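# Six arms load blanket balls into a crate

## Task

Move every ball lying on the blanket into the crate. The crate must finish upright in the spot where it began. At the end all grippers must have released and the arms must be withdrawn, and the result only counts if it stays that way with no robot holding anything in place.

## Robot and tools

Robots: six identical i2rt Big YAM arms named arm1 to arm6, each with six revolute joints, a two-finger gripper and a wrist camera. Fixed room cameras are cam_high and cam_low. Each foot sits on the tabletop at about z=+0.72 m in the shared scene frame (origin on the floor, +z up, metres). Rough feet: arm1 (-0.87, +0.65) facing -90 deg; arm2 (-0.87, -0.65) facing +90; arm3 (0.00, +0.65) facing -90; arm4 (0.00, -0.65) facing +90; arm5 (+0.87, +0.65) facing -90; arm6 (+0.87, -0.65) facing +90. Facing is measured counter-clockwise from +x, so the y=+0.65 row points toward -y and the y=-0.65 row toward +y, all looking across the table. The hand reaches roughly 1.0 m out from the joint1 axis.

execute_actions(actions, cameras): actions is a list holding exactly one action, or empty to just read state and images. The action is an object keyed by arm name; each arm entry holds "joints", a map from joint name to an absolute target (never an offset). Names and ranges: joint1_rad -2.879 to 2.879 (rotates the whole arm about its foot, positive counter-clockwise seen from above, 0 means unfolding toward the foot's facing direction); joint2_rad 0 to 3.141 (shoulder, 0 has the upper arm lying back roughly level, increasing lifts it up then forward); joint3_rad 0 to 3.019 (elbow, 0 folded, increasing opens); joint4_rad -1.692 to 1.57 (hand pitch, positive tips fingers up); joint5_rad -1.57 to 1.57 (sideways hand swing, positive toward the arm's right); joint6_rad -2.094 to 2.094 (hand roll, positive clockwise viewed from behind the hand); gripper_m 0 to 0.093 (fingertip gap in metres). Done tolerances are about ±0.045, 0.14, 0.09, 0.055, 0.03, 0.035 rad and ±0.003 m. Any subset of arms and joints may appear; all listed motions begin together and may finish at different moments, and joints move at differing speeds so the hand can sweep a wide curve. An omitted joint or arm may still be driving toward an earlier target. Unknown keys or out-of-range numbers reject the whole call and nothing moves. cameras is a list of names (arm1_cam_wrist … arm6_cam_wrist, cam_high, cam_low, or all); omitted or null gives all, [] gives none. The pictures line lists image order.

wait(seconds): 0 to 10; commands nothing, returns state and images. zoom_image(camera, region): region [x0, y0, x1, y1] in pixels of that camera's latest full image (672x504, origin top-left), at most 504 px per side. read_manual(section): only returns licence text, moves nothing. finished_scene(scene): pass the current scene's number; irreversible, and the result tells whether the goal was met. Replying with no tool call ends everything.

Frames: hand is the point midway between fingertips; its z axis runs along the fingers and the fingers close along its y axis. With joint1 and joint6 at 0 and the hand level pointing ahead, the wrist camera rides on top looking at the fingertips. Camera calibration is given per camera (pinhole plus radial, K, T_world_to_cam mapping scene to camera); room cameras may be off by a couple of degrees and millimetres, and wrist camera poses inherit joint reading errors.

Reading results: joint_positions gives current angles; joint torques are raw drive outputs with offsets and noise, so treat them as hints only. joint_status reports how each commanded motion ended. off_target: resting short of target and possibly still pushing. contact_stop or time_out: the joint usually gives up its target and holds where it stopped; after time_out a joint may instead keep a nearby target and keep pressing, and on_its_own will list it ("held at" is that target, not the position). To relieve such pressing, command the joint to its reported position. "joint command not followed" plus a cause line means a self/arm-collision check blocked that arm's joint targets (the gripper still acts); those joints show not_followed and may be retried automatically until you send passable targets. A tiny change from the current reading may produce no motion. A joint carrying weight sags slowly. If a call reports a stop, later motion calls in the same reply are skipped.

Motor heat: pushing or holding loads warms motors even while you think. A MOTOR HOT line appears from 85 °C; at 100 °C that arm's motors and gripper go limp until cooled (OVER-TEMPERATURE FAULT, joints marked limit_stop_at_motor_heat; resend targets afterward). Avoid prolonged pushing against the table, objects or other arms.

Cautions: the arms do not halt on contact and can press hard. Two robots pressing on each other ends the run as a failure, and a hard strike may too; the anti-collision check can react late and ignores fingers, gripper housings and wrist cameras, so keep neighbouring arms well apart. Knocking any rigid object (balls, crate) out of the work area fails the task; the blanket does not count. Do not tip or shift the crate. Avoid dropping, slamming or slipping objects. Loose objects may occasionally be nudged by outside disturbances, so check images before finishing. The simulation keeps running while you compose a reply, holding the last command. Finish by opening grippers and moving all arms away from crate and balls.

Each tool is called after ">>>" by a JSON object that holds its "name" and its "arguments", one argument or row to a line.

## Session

>>> {"name": "execute_actions", "arguments": {
  "actions": []
}}

Scene clock: 0.00 s.
Joint torques (N m, as the arm reports them, + toward a larger angle): no reading
arm1.joint_positions: joint1_rad=-0.013 joint2_rad=+0.427 joint3_rad=+1.465 joint4_rad=-1.543 joint5_rad=+0.015 joint6_rad=-0.001 gripper_m=+0.095
arm1.joint_status: not commanded
arm1.hand: x=-0.8704 y=+0.5451 z=+1.3730 quat_wxyz=(-0.364, -0.601, -0.611, +0.365) (m; scene frame)
arm2.joint_positions: joint1_rad=-0.014 joint2_rad=+0.442 joint3_rad=+1.473 joint4_rad=-1.523 joint5_rad=-0.002 joint6_rad=-0.015 gripper_m=+0.094
arm2.joint_status: not commanded
arm2.hand: x=-0.8651 y=-0.5275 z=+1.3653 quat_wxyz=(-0.376, +0.595, -0.619, -0.349) (m; scene frame)
arm3.joint_positions: joint1_rad=-0.015 joint2_rad=+0.433 joint3_rad=+1.456 joint4_rad=-1.522 joint5_rad=-0.014 joint6_rad=-0.008 gripper_m=+0.094
arm3.joint_status: not commanded
arm3.hand: x=-0.0032 y=+0.5298 z=+1.3683 quat_wxyz=(-0.362, -0.610, -0.605, +0.362) (m; scene frame)
arm4.joint_positions: joint1_rad=+0.014 joint2_rad=+0.422 joint3_rad=+1.453 joint4_rad=-1.535 joint5_rad=+0.009 joint6_rad=+0.013 gripper_m=+0.095
arm4.joint_status: not commanded
arm4.hand: x=+0.0021 y=-0.5333 z=+1.3826 quat_wxyz=(-0.365, +0.597, -0.621, -0.353) (m; scene frame)
arm5.joint_positions: joint1_rad=+0.007 joint2_rad=+0.433 joint3_rad=+1.471 joint4_rad=-1.550 joint5_rad=-0.012 joint6_rad=+0.012 gripper_m=+0.094
arm5.joint_status: not commanded
arm5.hand: x=+0.8718 y=+0.5347 z=+1.3709 quat_wxyz=(-0.367, -0.607, -0.614, +0.346) (m; scene frame)
arm6.joint_positions: joint1_rad=-0.003 joint2_rad=+0.423 joint3_rad=+1.460 joint4_rad=-1.530 joint5_rad=-0.009 joint6_rad=+0.000 gripper_m=+0.095
arm6.joint_status: not commanded
arm6.hand: x=+0.8631 y=-0.5354 z=+1.2906 quat_wxyz=(-0.370, +0.603, -0.610, -0.356) (m; scene frame)
pictures: arm1_cam_wrist, arm2_cam_wrist, arm3_cam_wrist, arm4_cam_wrist, arm5_cam_wrist, arm6_cam_wrist, cam_high, cam_low
Images, in order (width x height): arm1_cam_wrist 672x504, arm2_cam_wrist 672x504, arm3_cam_wrist 672x504, arm4_cam_wrist 672x504, arm5_cam_wrist 672x504, arm6_cam_wrist 672x504, cam_high 672x504, cam_low 672x504.

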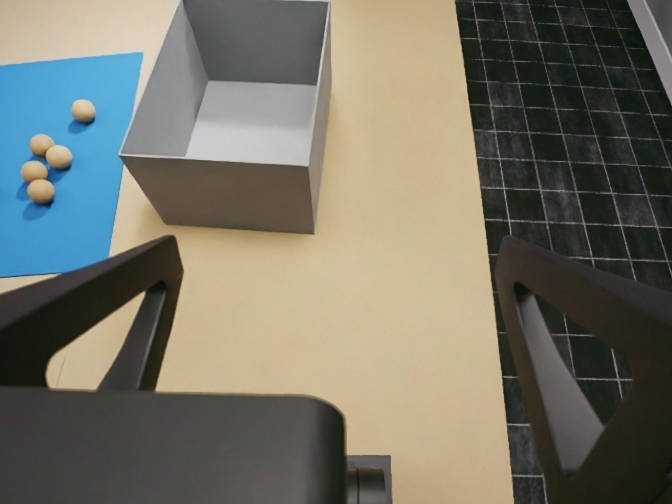

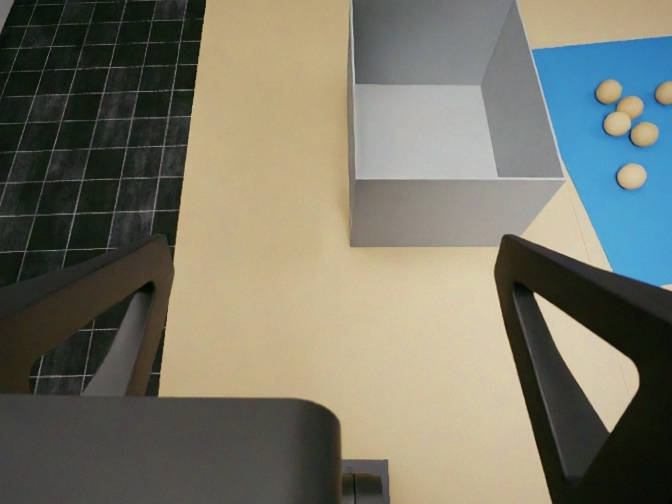

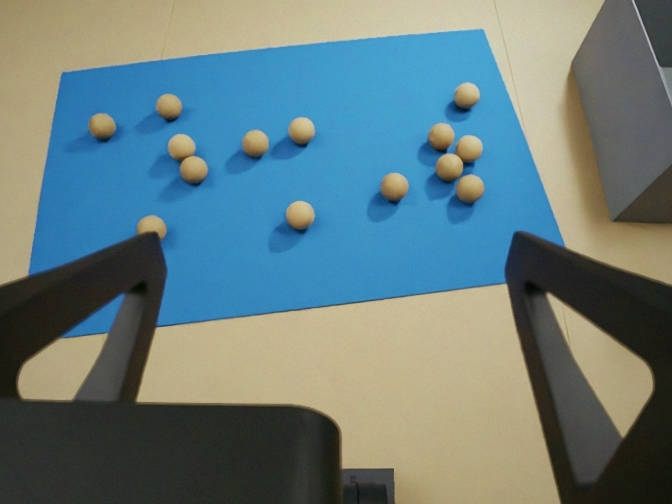

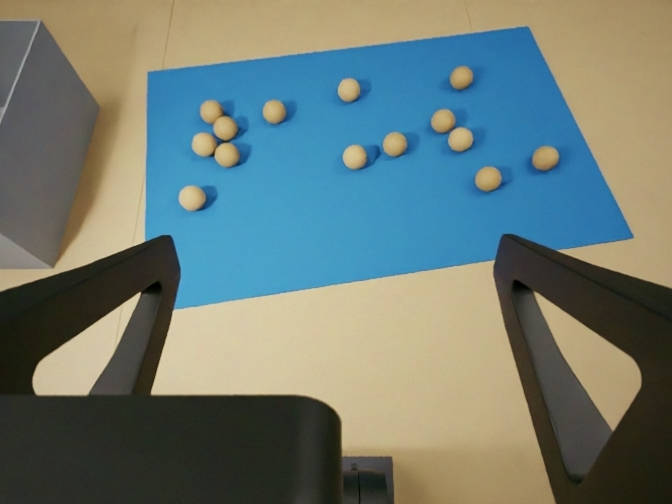

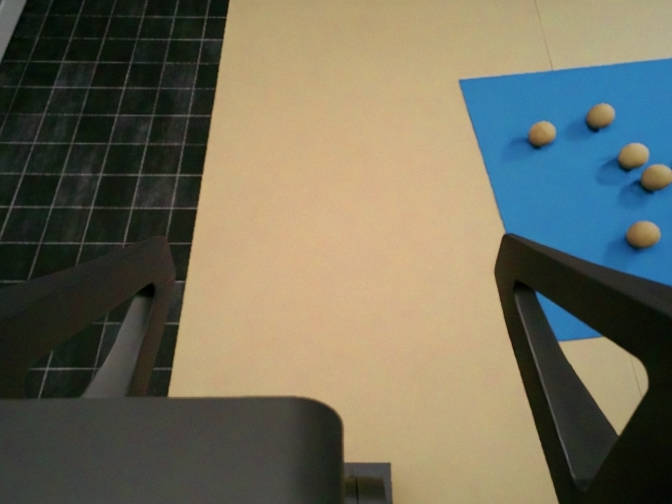

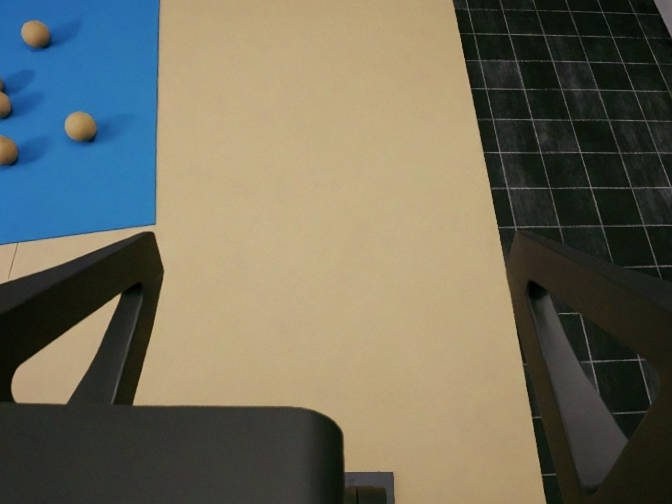

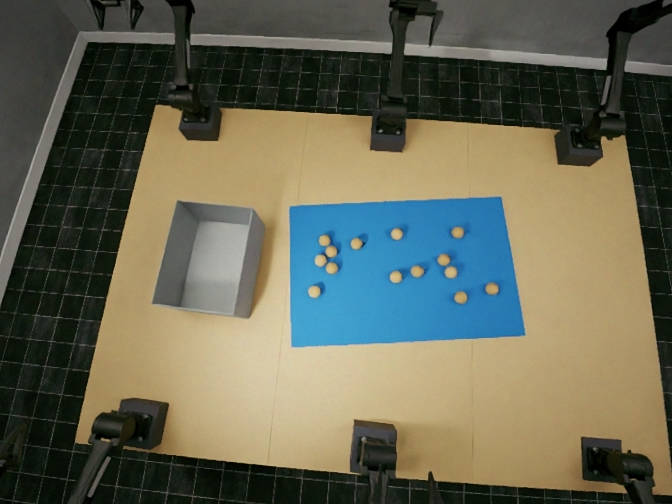

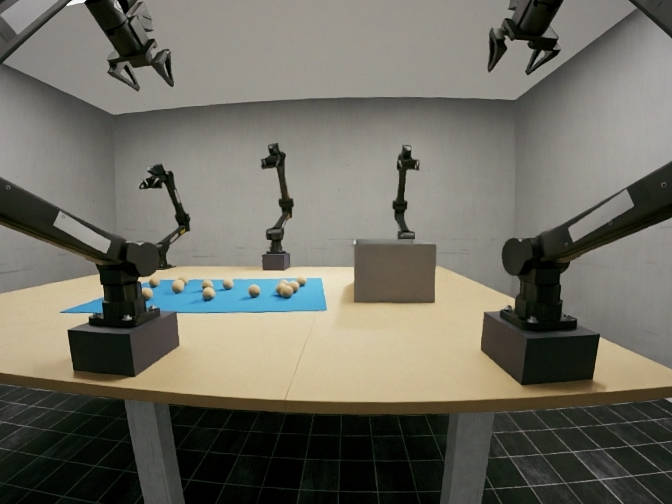

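>>> {"name": "zoom_image", "arguments": {
  "camera": "cam_high",
  "region": [290,190,530,350]
}}

>>> {"name": "zoom_image", "arguments": {
  "camera": "cam_high",
  "region": [130,180,290,340]
}}

Region (290, 190, 530, 350) of cam_high's 672x504 image, scaled by 2.100, with more detail than that image has.

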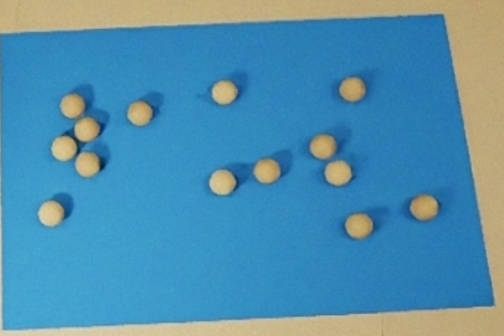

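Region (130, 180, 290, 340) of cam_high's 672x504 image, scaled by 3.150, with more detail than that image has.

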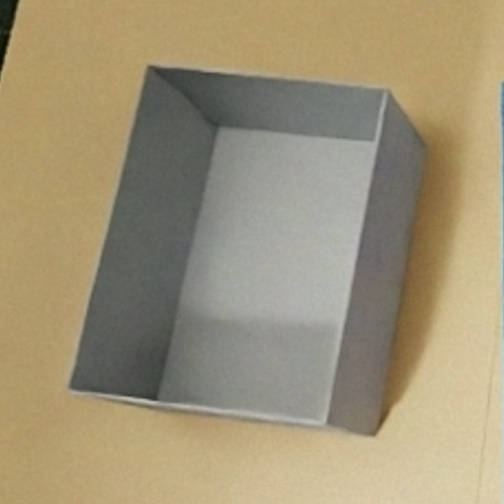

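>>> {"name": "execute_actions", "arguments": {
  "actions": [
    {"arm3":{"joints":{"joint1_rad":-0.43,"joint2_rad":1.35,"joint3_rad":1.61,"joint4_rad":-1.193,"joint6_rad":-1.05,"gripper_m":0.085}},"arm4":{"joints":{"joint1_rad":-0.466,"joint2_rad":1.35,"joint3_rad":1.846,"joint4_rad":-1.261,"gripper_m":0.088}}}
  ],
  "cameras": []
}}

>>> {"name": "execute_actions", "arguments": {
  "actions": [
    {"arm3":{"joints":{"joint2_rad":1.988}},"arm4":{"joints":{"joint2_rad":2.156}}}
  ],
  "cameras": ["arm3_cam_wrist","arm4_cam_wrist"]
}}

Scene clock: 64.00 s.
Joint torques (N m, as the arm reports them, + toward a larger angle): arm1=[ 0.23  4.85  7.89  2.    0.   -0.04] | arm2=[-1.5   6.26  7.5   2.25  0.01 -0.12] | arm3=[ 1.53 -9.7  13.45  2.44 -0.12 -0.2 ] | arm4=[ -0.09 -10.47  11.84   2.11   0.05   0.04] | arm5=[-0.1   4.62  7.28  1.7  -0.04 -0.06] | arm6=[1.38 4.   7.2  1.74 0.1  0.03]
arm1.joint_positions: joint1_rad=-0.013 joint2_rad=+0.427 joint3_rad=+1.465 joint4_rad=-1.543 joint5_rad=+0.015 joint6_rad=-0.001 gripper_m=+0.095
arm1.joint_status: not commanded
arm1.hand: x=-0.8704 y=+0.5451 z=+1.3730 quat_wxyz=(-0.364, -0.601, -0.611, +0.365) (m; scene frame)
arm2.joint_positions: joint1_rad=-0.014 joint2_rad=+0.442 joint3_rad=+1.473 joint4_rad=-1.523 joint5_rad=-0.002 joint6_rad=-0.015 gripper_m=+0.094
arm2.joint_status: not commanded
arm2.hand: x=-0.8651 y=-0.5275 z=+1.3653 quat_wxyz=(-0.376, +0.595, -0.619, -0.349) (m; scene frame)
arm3.joint_positions: joint1_rad=-0.423 joint2_rad=+1.338 joint3_rad=+1.591 joint4_rad=-1.202 joint5_rad=-0.014 joint6_rad=-1.042 gripper_m=+0.085
arm3.joint_status: all done
arm3.hand: x=-0.2139 y=+0.1832 z=+1.2188 quat_wxyz=(-0.024, -0.438, -0.846, +0.305) (m; scene frame)
arm4.joint_positions: joint1_rad=-0.462 joint2_rad=+1.343 joint3_rad=+1.831 joint4_rad=-1.267 joint5_rad=+0.008 joint6_rad=+0.013 gripper_m=+0.088
arm4.joint_status: all done
arm4.hand: x=+0.2468 y=-0.1984 z=+1.3480 quat_wxyz=(-0.334, +0.464, -0.797, -0.194) (m; scene frame)
arm5.joint_positions: joint1_rad=+0.007 joint2_rad=+0.433 joint3_rad=+1.471 joint4_rad=-1.550 joint5_rad=-0.012 joint6_rad=+0.012 gripper_m=+0.094
arm5.joint_status: not commanded
arm5.hand: x=+0.8718 y=+0.5347 z=+1.3709 quat_wxyz=(-0.367, -0.607, -0.614, +0.346) (m; scene frame)
arm6.joint_positions: joint1_rad=-0.003 joint2_rad=+0.423 joint3_rad=+1.460 joint4_rad=-1.530 joint5_rad=-0.009 joint6_rad=+0.000 gripper_m=+0.095
arm6.joint_status: not commanded
arm6.hand: x=+0.8631 y=-0.5354 z=+1.2906 quat_wxyz=(-0.370, +0.603, -0.610, -0.356) (m; scene frame)
pictures: none
No camera images: the call's "cameras" was empty. Leave "cameras" out to get every camera's image.

Scene clock: 65.70 s.
Joint torques (N m, as the arm reports them, + toward a larger angle): arm1=[ 0.39  4.7   7.87  1.96  0.02 -0.05] | arm2=[-1.53  6.27  7.51  2.25  0.01 -0.12] | arm3=[  1.38 -16.97  11.65   0.88  -0.11  -0.24] | arm4=[ -0.12 -23.65  10.94   0.58   0.05   0.04] | arm5=[-0.12  4.64  7.27  1.69 -0.05 -0.07] | arm6=[0.83 4.02 7.29 1.87 0.13 0.02]
arm1.joint_positions: joint1_rad=-0.013 joint2_rad=+0.427 joint3_rad=+1.465 joint4_rad=-1.543 joint5_rad=+0.015 joint6_rad=-0.001 gripper_m=+0.095
arm1.joint_status: not commanded
arm1.hand: x=-0.8704 y=+0.5451 z=+1.3730 quat_wxyz=(-0.364, -0.601, -0.611, +0.365) (m; scene frame)
arm2.joint_positions: joint1_rad=-0.014 joint2_rad=+0.442 joint3_rad=+1.473 joint4_rad=-1.523 joint5_rad=-0.002 joint6_rad=-0.015 gripper_m=+0.094
arm2.joint_status: not commanded
arm2.hand: x=-0.8651 y=-0.5275 z=+1.3653 quat_wxyz=(-0.376, +0.595, -0.619, -0.349) (m; scene frame)
arm3.joint_positions: joint1_rad=-0.423 joint2_rad=+1.977 joint3_rad=+1.591 joint4_rad=-1.201 joint5_rad=-0.014 joint6_rad=-1.043 gripper_m=+0.085
arm3.joint_status: all done
arm3.hand: x=-0.2416 y=+0.1186 z=+0.8705 quat_wxyz=(-0.009, -0.461, -0.887, -0.009) (m; scene frame)
arm4.joint_positions: joint1_rad=-0.462 joint2_rad=+2.154 joint3_rad=+1.831 joint4_rad=-1.265 joint5_rad=+0.008 joint6_rad=+0.013 gripper_m=+0.088
arm4.joint_status: all done
arm4.hand: x=+0.3117 y=-0.0852 z=+0.8690 quat_wxyz=(+0.004, +0.504, -0.864, +0.010) (m; scene frame)
arm5.joint_positions: joint1_rad=+0.007 joint2_rad=+0.433 joint3_rad=+1.471 joint4_rad=-1.550 joint5_rad=-0.012 joint6_rad=+0.012 gripper_m=+0.094
arm5.joint_status: not commanded
arm5.hand: x=+0.8718 y=+0.5347 z=+1.3709 quat_wxyz=(-0.367, -0.607, -0.614, +0.346) (m; scene frame)
arm6.joint_positions: joint1_rad=-0.003 joint2_rad=+0.423 joint3_rad=+1.460 joint4_rad=-1.530 joint5_rad=-0.009 joint6_rad=+0.000 gripper_m=+0.095
arm6.joint_status: not commanded
arm6.hand: x=+0.8631 y=-0.5354 z=+1.2906 quat_wxyz=(-0.370, +0.603, -0.610, -0.356) (m; scene frame)
pictures: arm3_cam_wrist, arm4_cam_wrist
camera_calibration (this result's frames):
arm3_cam_wrist: T_world_to_cam=[[-0.821251, -0.569986, -0.0257471, -0.107059], [-0.473891, 0.656272, 0.587141, -0.699554], [-0.317765, 0.494391, -0.809075, 0.693538], [0, 0, 0, 1]] pos_world=[-0.199052, 0.0551962, 0.969105]
arm4_cam_wrist: T_world_to_cam=[[0.870239, -0.492153, 0.0216868, -0.333], [-0.410391, -0.699907, 0.584559, -0.431363], [-0.272514, -0.517606, -0.811061, 0.870691], [0, 0, 0, 1]] pos_world=[0.350037, -0.0151251, 0.965562]
Images, in order (width x height): arm3_cam_wrist 672x504, arm4_cam_wrist 672x504.

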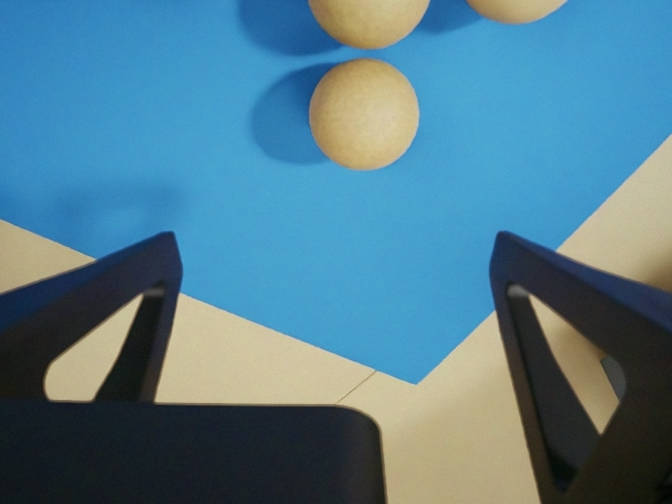

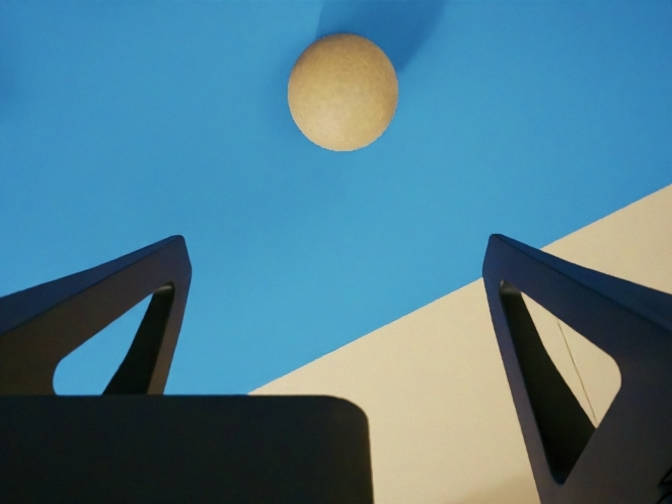

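>>> {"name": "execute_actions", "arguments": {
  "actions": [
    {"arm3":{"joints":{"joint1_rad":-0.446,"joint2_rad":2.172,"joint3_rad":1.545,"joint4_rad":-0.945}},"arm4":{"joints":{"joint2_rad":2.343,"joint3_rad":1.815,"joint4_rad":-1.043}}}
  ],
  "cameras": ["arm3_cam_wrist","arm4_cam_wrist"]
}}

Scene clock: 76.17 s.
Joint torques (N m, as the arm reports them, + toward a larger angle): arm1=[ 0.31  4.98  7.95  1.91  0.01 -0.05] | arm2=[-1.52  6.24  7.5   2.26  0.01 -0.12] | arm3=[  1.19 -17.86   8.76   1.26  -0.21  -0.21] | arm4=[ -0.03 -23.13   8.03   0.87   0.11   0.04] | arm5=[-0.2   4.77  7.28  1.7  -0.04 -0.06] | arm6=[0.76 4.17 7.15 1.65 0.13 0.02]
arm1.joint_positions: joint1_rad=-0.013 joint2_rad=+0.427 joint3_rad=+1.465 joint4_rad=-1.543 joint5_rad=+0.015 joint6_rad=-0.001 gripper_m=+0.095
arm1.joint_status: not commanded
arm1.hand: x=-0.8704 y=+0.5451 z=+1.3730 quat_wxyz=(-0.364, -0.601, -0.611, +0.365) (m; scene frame)
arm2.joint_positions: joint1_rad=-0.014 joint2_rad=+0.442 joint3_rad=+1.473 joint4_rad=-1.523 joint5_rad=-0.002 joint6_rad=-0.015 gripper_m=+0.094
arm2.joint_status: not commanded
arm2.hand: x=-0.8651 y=-0.5275 z=+1.3653 quat_wxyz=(-0.376, +0.595, -0.619, -0.349) (m; scene frame)
arm3.joint_positions: joint1_rad=-0.439 joint2_rad=+2.158 joint3_rad=+1.545 joint4_rad=-0.957 joint5_rad=-0.012 joint6_rad=-1.045 gripper_m=+0.085
arm3.joint_status: all done
arm3.hand: x=-0.2572 y=+0.1072 z=+0.7507 quat_wxyz=(-0.008, -0.467, -0.884, +0.000) (m; scene frame)
arm4.joint_positions: joint1_rad=-0.464 joint2_rad=+2.331 joint3_rad=+1.825 joint4_rad=-1.051 joint5_rad=+0.007 joint6_rad=+0.013 gripper_m=+0.088
arm4.joint_status: all done
arm4.hand: x=+0.3246 y=-0.0644 z=+0.7540 quat_wxyz=(-0.009, +0.503, -0.864, +0.001) (m; scene frame)
arm5.joint_positions: joint1_rad=+0.007 joint2_rad=+0.433 joint3_rad=+1.471 joint4_rad=-1.550 joint5_rad=-0.012 joint6_rad=+0.012 gripper_m=+0.094
arm5.joint_status: not commanded
arm5.hand: x=+0.8718 y=+0.5347 z=+1.3709 quat_wxyz=(-0.367, -0.607, -0.614, +0.346) (m; scene frame)
arm6.joint_positions: joint1_rad=-0.003 joint2_rad=+0.423 joint3_rad=+1.460 joint4_rad=-1.530 joint5_rad=-0.009 joint6_rad=+0.000 gripper_m=+0.095
arm6.joint_status: not commanded
arm6.hand: x=+0.8631 y=-0.5354 z=+1.2906 quat_wxyz=(-0.370, +0.603, -0.610, -0.356) (m; scene frame)
pictures: arm3_cam_wrist, arm4_cam_wrist
camera_calibration (this result's frames):
arm3_cam_wrist: T_world_to_cam=[[-0.829203, -0.558855, -0.0101739, -0.144379], [-0.459382, 0.671015, 0.581985, -0.623118], [-0.318418, 0.487257, -0.813136, 0.600971], [0, 0, 0, 1]] pos_world=[-0.214609, 0.0446076, 0.849848]
arm4_cam_wrist: T_world_to_cam=[[0.869284, -0.493919, 0.0197489, -0.329882], [-0.419105, -0.715253, 0.559253, -0.323338], [-0.2621, -0.494426, -0.828762, 0.803162], [0, 0, 0, 1]] pos_world=[0.361757, 0.00290133, 0.852973]
Images, in order (width x height): arm3_cam_wrist 672x504, arm4_cam_wrist 672x504.

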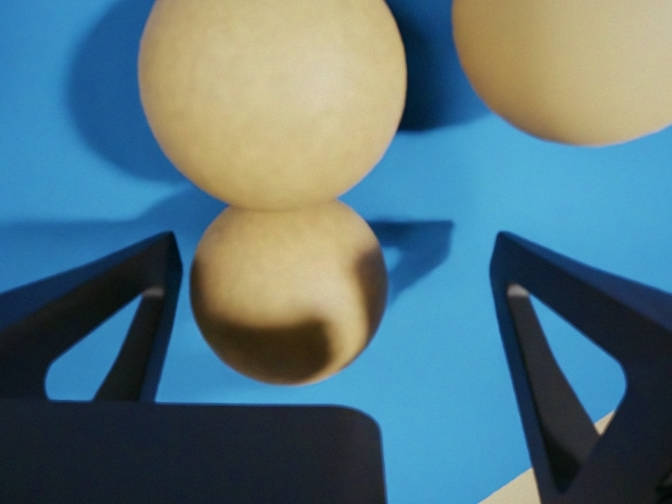

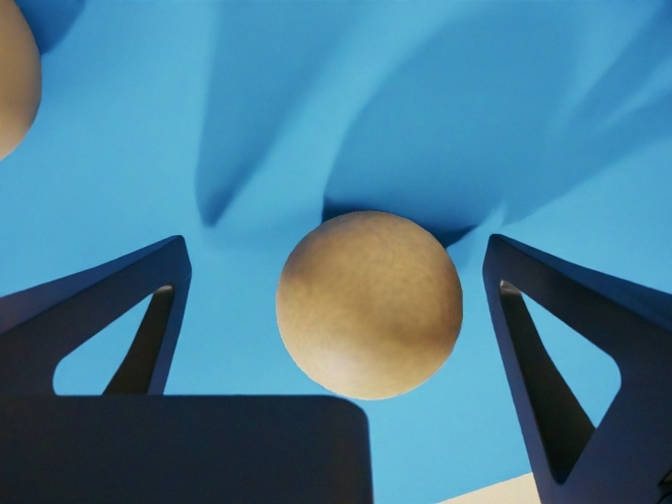

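>>> {"name": "execute_actions", "arguments": {
  "actions": [
    {"arm3":{"joints":{"joint1_rad":-0.415,"joint2_rad":2.182,"joint3_rad":1.535}},"arm4":{"joints":{"joint1_rad":-0.482,"joint2_rad":2.345,"joint3_rad":1.79,"joint4_rad":-1.03}}}
  ],
  "cameras": ["arm3_cam_wrist","arm4_cam_wrist"]
}}

Scene clock: 85.10 s.
Joint torques (N m, as the arm reports them, + toward a larger angle): arm1=[ 0.13  4.78  7.85  1.87  0.02 -0.05] | arm2=[-1.51  6.26  7.52  2.24  0.01 -0.12] | arm3=[  2.42 -17.03   7.83   1.04  -0.2   -0.22] | arm4=[ -0.29 -22.99   7.78   0.88   0.18   0.04] | arm5=[-0.17  4.65  7.29  1.7  -0.04 -0.06] | arm6=[0.62 4.26 7.1  1.76 0.09 0.03]
arm1.joint_positions: joint1_rad=-0.013 joint2_rad=+0.427 joint3_rad=+1.465 joint4_rad=-1.543 joint5_rad=+0.015 joint6_rad=-0.001 gripper_m=+0.095
arm1.joint_status: not commanded
arm1.hand: x=-0.8704 y=+0.5451 z=+1.3730 quat_wxyz=(-0.364, -0.601, -0.611, +0.365) (m; scene frame)
arm2.joint_positions: joint1_rad=-0.014 joint2_rad=+0.442 joint3_rad=+1.473 joint4_rad=-1.523 joint5_rad=-0.002 joint6_rad=-0.015 gripper_m=+0.094
arm2.joint_status: not commanded
arm2.hand: x=-0.8651 y=-0.5275 z=+1.3653 quat_wxyz=(-0.376, +0.595, -0.619, -0.349) (m; scene frame)
arm3.joint_positions: joint1_rad=-0.421 joint2_rad=+2.158 joint3_rad=+1.545 joint4_rad=-0.957 joint5_rad=-0.012 joint6_rad=-1.045 gripper_m=+0.085
arm3.joint_status: all done
arm3.hand: x=-0.2470 y=+0.1025 z=+0.7508 quat_wxyz=(-0.008, -0.459, -0.889, +0.000) (m; scene frame)
arm4.joint_positions: joint1_rad=-0.474 joint2_rad=+2.333 joint3_rad=+1.801 joint4_rad=-1.039 joint5_rad=+0.005 joint6_rad=+0.013 gripper_m=+0.088
arm4.joint_status: all done
arm4.hand: x=+0.3267 y=-0.0748 z=+0.7445 quat_wxyz=(-0.003, +0.498, -0.867, +0.004) (m; scene frame)
arm5.joint_positions: joint1_rad=+0.007 joint2_rad=+0.433 joint3_rad=+1.471 joint4_rad=-1.550 joint5_rad=-0.012 joint6_rad=+0.012 gripper_m=+0.094
arm5.joint_status: not commanded
arm5.hand: x=+0.8718 y=+0.5347 z=+1.3709 quat_wxyz=(-0.367, -0.607, -0.614, +0.346) (m; scene frame)
arm6.joint_positions: joint1_rad=-0.003 joint2_rad=+0.423 joint3_rad=+1.460 joint4_rad=-1.530 joint5_rad=-0.009 joint6_rad=+0.000 gripper_m=+0.095
arm6.joint_status: not commanded
arm6.hand: x=+0.8631 y=-0.5354 z=+1.2906 quat_wxyz=(-0.370, +0.603, -0.610, -0.356) (m; scene frame)
pictures: arm3_cam_wrist, arm4_cam_wrist
camera_calibration (this result's frames):
arm3_cam_wrist: T_world_to_cam=[[-0.818613, -0.574257, -0.0100948, -0.134431], [-0.471822, 0.662361, 0.581946, -0.617462], [-0.3275, 0.481152, -0.813164, 0.604963], [0, 0, 0, 1]] pos_world=[-0.203254, 0.0407056, 0.849907]
arm4_cam_wrist: T_world_to_cam=[[0.864085, -0.503009, 0.0184027, -0.334634], [-0.422104, -0.704218, 0.570882, -0.331508], [-0.274199, -0.501058, -0.820826, 0.788269], [0, 0, 0, 1]] pos_world=[0.365364, -0.00680899, 0.842441]
Images, in order (width x height): arm3_cam_wrist 672x504, arm4_cam_wrist 672x504.

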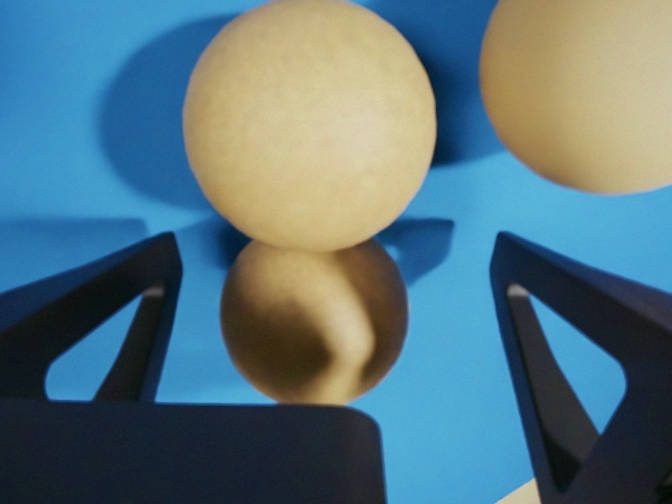

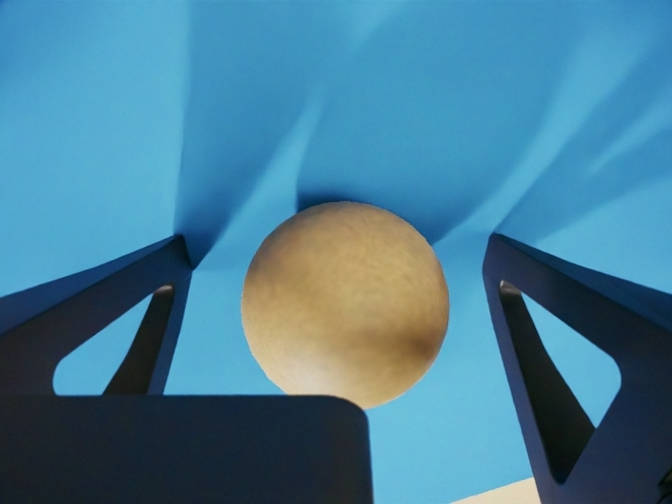

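>>> {"name": "execute_actions", "arguments": {
  "actions": [
    {"arm3":{"joints":{"joint1_rad":-0.437,"joint3_rad":1.495,"joint4_rad":-0.92}},"arm4":{"joints":{"gripper_m":0.035}}}
  ],
  "cameras": ["arm3_cam_wrist"]
}}

Scene clock: 92.67 s.
Joint torques (N m, as the arm reports them, + toward a larger angle): arm1=[ 0.43  4.72  7.95  1.96  0.02 -0.03] | arm2=[-1.55  6.26  7.5   2.26  0.01 -0.12] | arm3=[  0.62 -17.15   7.66   1.    -0.2   -0.23] | arm4=[ -0.24 -22.49   7.76   0.87   0.16   0.03] | arm5=[-0.1   4.63  7.29  1.69 -0.04 -0.06] | arm6=[ 0.52  4.24  7.2   1.82  0.1  -0.01]
arm1.joint_positions: joint1_rad=-0.013 joint2_rad=+0.427 joint3_rad=+1.465 joint4_rad=-1.543 joint5_rad=+0.015 joint6_rad=-0.001 gripper_m=+0.095
arm1.joint_status: not commanded
arm1.hand: x=-0.8704 y=+0.5451 z=+1.3730 quat_wxyz=(-0.364, -0.601, -0.611, +0.365) (m; scene frame)
arm2.joint_positions: joint1_rad=-0.014 joint2_rad=+0.442 joint3_rad=+1.473 joint4_rad=-1.523 joint5_rad=-0.002 joint6_rad=-0.015 gripper_m=+0.094
arm2.joint_status: not commanded
arm2.hand: x=-0.8651 y=-0.5275 z=+1.3653 quat_wxyz=(-0.376, +0.595, -0.619, -0.349) (m; scene frame)
arm3.joint_positions: joint1_rad=-0.425 joint2_rad=+2.158 joint3_rad=+1.504 joint4_rad=-0.930 joint5_rad=-0.013 joint6_rad=-1.046 gripper_m=+0.085
arm3.joint_status: all done
arm3.hand: x=-0.2438 y=+0.1150 z=+0.7384 quat_wxyz=(-0.008, -0.460, -0.888, -0.007) (m; scene frame)
arm4.joint_positions: joint1_rad=-0.474 joint2_rad=+2.333 joint3_rad=+1.801 joint4_rad=-1.039 joint5_rad=+0.006 joint6_rad=+0.013 gripper_m=+0.045
arm4.joint_status: gripper_m off_target (ended at +0.045, target +0.035)
arm4.hand: x=+0.3267 y=-0.0749 z=+0.7445 quat_wxyz=(-0.003, +0.498, -0.867, +0.005) (m; scene frame)
arm5.joint_positions: joint1_rad=+0.007 joint2_rad=+0.433 joint3_rad=+1.471 joint4_rad=-1.550 joint5_rad=-0.012 joint6_rad=+0.012 gripper_m=+0.094
arm5.joint_status: not commanded
arm5.hand: x=+0.8718 y=+0.5347 z=+1.3709 quat_wxyz=(-0.367, -0.607, -0.614, +0.346) (m; scene frame)
arm6.joint_positions: joint1_rad=-0.003 joint2_rad=+0.423 joint3_rad=+1.460 joint4_rad=-1.530 joint5_rad=-0.009 joint6_rad=+0.000 gripper_m=+0.095
arm6.joint_status: not commanded
arm6.hand: x=+0.8631 y=-0.5354 z=+1.2906 quat_wxyz=(-0.370, +0.603, -0.610, -0.356) (m; scene frame)
pictures: arm3_cam_wrist
camera_calibration (this result's frames):
arm3_cam_wrist: T_world_to_cam=[[-0.820004, -0.571923, -0.0223191, -0.116337], [-0.473851, 0.656486, 0.586934, -0.620503], [-0.321029, 0.491864, -0.809327, 0.587379], [0, 0, 0, 1]] pos_world=[-0.200857, 0.0519051, 0.836979]
Images, in order (width x height): arm3_cam_wrist 672x504.

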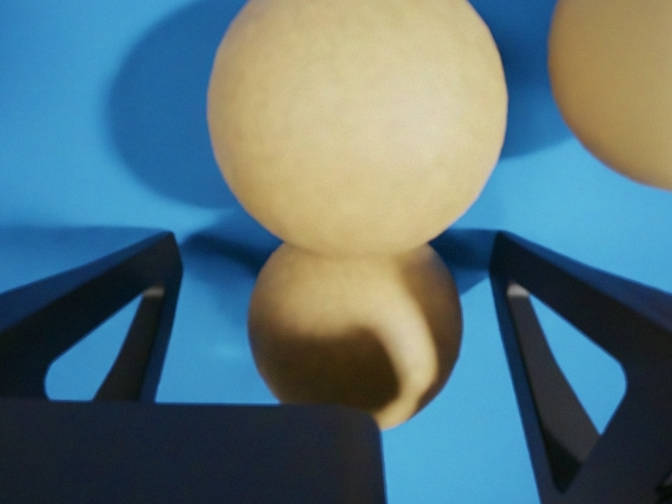

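>>> {"name": "execute_actions", "arguments": {
  "actions": [
    {"arm3":{"joints":{"gripper_m":0.035}}}
  ],
  "cameras": ["arm3_cam_wrist"]
}}

>>> {"name": "execute_actions", "arguments": {
  "actions": [
    {"arm3":{"joints":{"joint2_rad":1.3,"joint4_rad":-0.989,"joint6_rad":0}},"arm4":{"joints":{"joint2_rad":1.3,"joint4_rad":-0.843}}}
  ],
  "cameras": ["arm3_cam_wrist","cam_high"]
}}

Scene clock: 101.30 s.
Joint torques (N m, as the arm reports them, + toward a larger angle): arm1=[ 0.14  4.86  7.92  1.97  0.01 -0.03] | arm2=[-1.5   6.26  7.5   2.26  0.01 -0.12] | arm3=[  1.06 -17.06   7.63   1.03  -0.19  -0.23] | arm4=[ -0.44 -23.09   7.74   0.88   0.16   0.03] | arm5=[-0.22  4.67  7.28  1.68 -0.04 -0.06] | arm6=[0.58 4.11 7.11 1.83 0.14 0.03]
arm1.joint_positions: joint1_rad=-0.013 joint2_rad=+0.427 joint3_rad=+1.465 joint4_rad=-1.543 joint5_rad=+0.015 joint6_rad=-0.001 gripper_m=+0.095
arm1.joint_status: not commanded
arm1.hand: x=-0.8704 y=+0.5451 z=+1.3730 quat_wxyz=(-0.364, -0.601, -0.611, +0.365) (m; scene frame)
arm2.joint_positions: joint1_rad=-0.014 joint2_rad=+0.442 joint3_rad=+1.473 joint4_rad=-1.523 joint5_rad=-0.002 joint6_rad=-0.015 gripper_m=+0.094
arm2.joint_status: not commanded
arm2.hand: x=-0.8651 y=-0.5275 z=+1.3653 quat_wxyz=(-0.376, +0.595, -0.619, -0.349) (m; scene frame)
arm3.joint_positions: joint1_rad=-0.427 joint2_rad=+2.158 joint3_rad=+1.504 joint4_rad=-0.929 joint5_rad=-0.013 joint6_rad=-1.046 gripper_m=+0.045
arm3.joint_status: gripper_m off_target (ended at +0.045, target +0.035)
arm3.hand: x=-0.2451 y=+0.1154 z=+0.7383 quat_wxyz=(-0.008, -0.461, -0.887, -0.007) (m; scene frame)
arm4.joint_positions: joint1_rad=-0.474 joint2_rad=+2.333 joint3_rad=+1.801 joint4_rad=-1.039 joint5_rad=+0.006 joint6_rad=+0.013 gripper_m=+0.045
arm4.joint_status: not commanded
arm4.hand: x=+0.3267 y=-0.0749 z=+0.7445 quat_wxyz=(-0.003, +0.498, -0.867, +0.005) (m; scene frame)
arm5.joint_positions: joint1_rad=+0.007 joint2_rad=+0.433 joint3_rad=+1.471 joint4_rad=-1.550 joint5_rad=-0.012 joint6_rad=+0.012 gripper_m=+0.094
arm5.joint_status: not commanded
arm5.hand: x=+0.8718 y=+0.5347 z=+1.3709 quat_wxyz=(-0.367, -0.607, -0.614, +0.346) (m; scene frame)
arm6.joint_positions: joint1_rad=-0.003 joint2_rad=+0.423 joint3_rad=+1.460 joint4_rad=-1.530 joint5_rad=-0.009 joint6_rad=+0.000 gripper_m=+0.095
arm6.joint_status: not commanded
arm6.hand: x=+0.8631 y=-0.5354 z=+1.2906 quat_wxyz=(-0.370, +0.603, -0.610, -0.356) (m; scene frame)
pictures: arm3_cam_wrist
camera_calibration (this result's frames):
arm3_cam_wrist: T_world_to_cam=[[-0.82132, -0.570057, -0.021671, -0.118198], [-0.472159, 0.657971, 0.586635, -0.620906], [-0.320156, 0.492047, -0.809562, 0.587128], [0, 0, 0, 1]] pos_world=[-0.202273, 0.052264, 0.837]
Images, in order (width x height): arm3_cam_wrist 672x504.

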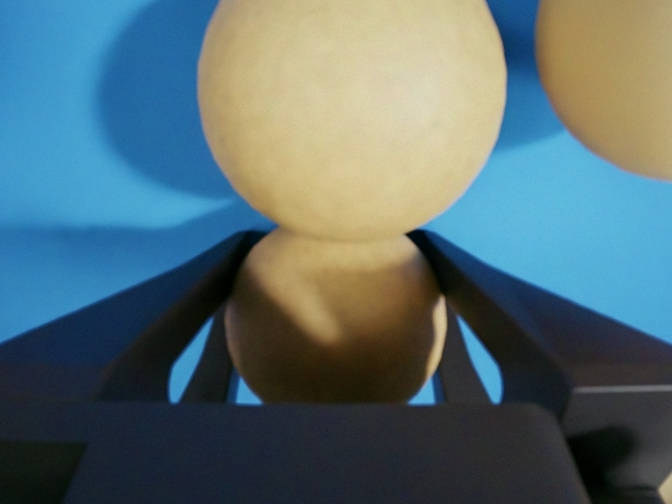

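Scene clock: 103.47 s.
Joint torques (N m, as the arm reports them, + toward a larger angle): arm1=[ 0.35  4.85  7.89  1.93  0.01 -0.02] | arm2=[-1.5   6.25  7.49  2.24  0.01 -0.12] | arm3=[  0.41 -10.15  12.8    1.75  -0.11  -0.11] | arm4=[ -0.4  -11.2   11.1    2.31   0.15   0.04] | arm5=[-0.21  4.7   7.3   1.66 -0.04 -0.06] | arm6=[0.32 4.34 7.12 1.69 0.08 0.04]
arm1.joint_positions: joint1_rad=-0.013 joint2_rad=+0.427 joint3_rad=+1.465 joint4_rad=-1.543 joint5_rad=+0.015 joint6_rad=-0.001 gripper_m=+0.095
arm1.joint_status: not commanded
arm1.hand: x=-0.8704 y=+0.5451 z=+1.3730 quat_wxyz=(-0.364, -0.601, -0.611, +0.365) (m; scene frame)
arm2.joint_positions: joint1_rad=-0.014 joint2_rad=+0.442 joint3_rad=+1.473 joint4_rad=-1.523 joint5_rad=-0.002 joint6_rad=-0.015 gripper_m=+0.094
arm2.joint_status: not commanded
arm2.hand: x=-0.8651 y=-0.5275 z=+1.3653 quat_wxyz=(-0.376, +0.595, -0.619, -0.349) (m; scene frame)
arm3.joint_positions: joint1_rad=-0.427 joint2_rad=+1.299 joint3_rad=+1.487 joint4_rad=-0.979 joint5_rad=-0.013 joint6_rad=-0.007 gripper_m=+0.045
arm3.joint_status: all done
arm3.hand: x=-0.2245 y=+0.1656 z=+1.2186 quat_wxyz=(-0.210, -0.777, -0.502, +0.317) (m; scene frame)
arm4.joint_positions: joint1_rad=-0.474 joint2_rad=+1.309 joint3_rad=+1.788 joint4_rad=-0.845 joint5_rad=+0.006 joint6_rad=+0.013 gripper_m=+0.045
arm4.joint_status: all done
arm4.hand: x=+0.2726 y=-0.1638 z=+1.4285 quat_wxyz=(-0.490, +0.410, -0.714, -0.285) (m; scene frame)
arm5.joint_positions: joint1_rad=+0.007 joint2_rad=+0.433 joint3_rad=+1.471 joint4_rad=-1.550 joint5_rad=-0.012 joint6_rad=+0.012 gripper_m=+0.094
arm5.joint_status: not commanded
arm5.hand: x=+0.8718 y=+0.5347 z=+1.3709 quat_wxyz=(-0.367, -0.607, -0.614, +0.346) (m; scene frame)
arm6.joint_positions: joint1_rad=-0.003 joint2_rad=+0.423 joint3_rad=+1.460 joint4_rad=-1.530 joint5_rad=-0.009 joint6_rad=+0.000 gripper_m=+0.095
arm6.joint_status: not commanded
arm6.hand: x=+0.8631 y=-0.5354 z=+1.2906 quat_wxyz=(-0.370, +0.603, -0.610, -0.356) (m; scene frame)
pictures: arm3_cam_wrist, cam_high
camera_calibration (this result's frames):
arm3_cam_wrist: T_world_to_cam=[[-0.911993, 0.409944, -0.014668, -0.253419], [0.407644, 0.901723, -0.143952, 0.121498], [-0.0457857, -0.137262, -0.989476, 1.34287], [0, 0, 0, 1]] pos_world=[-0.21916, 0.178655, 1.34251]
Images, in order (width x height): arm3_cam_wrist 672x504, cam_high 672x504.

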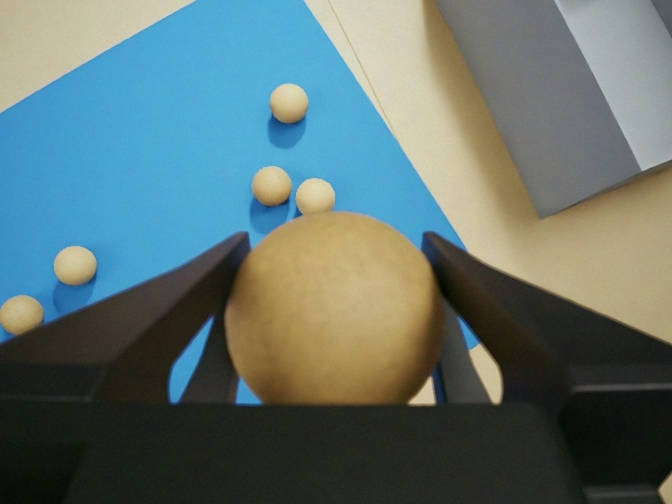

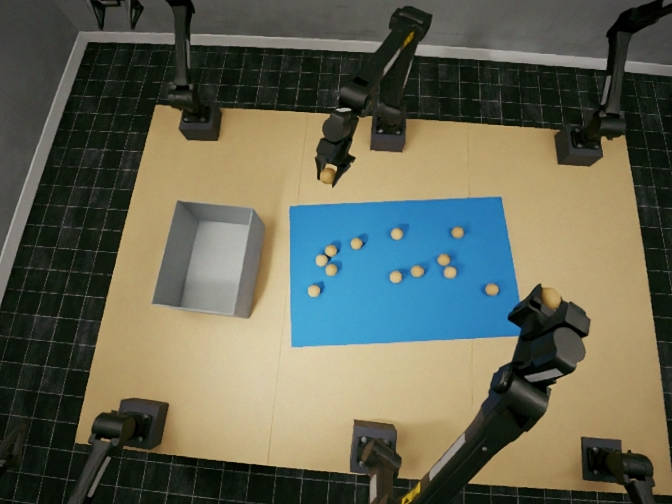

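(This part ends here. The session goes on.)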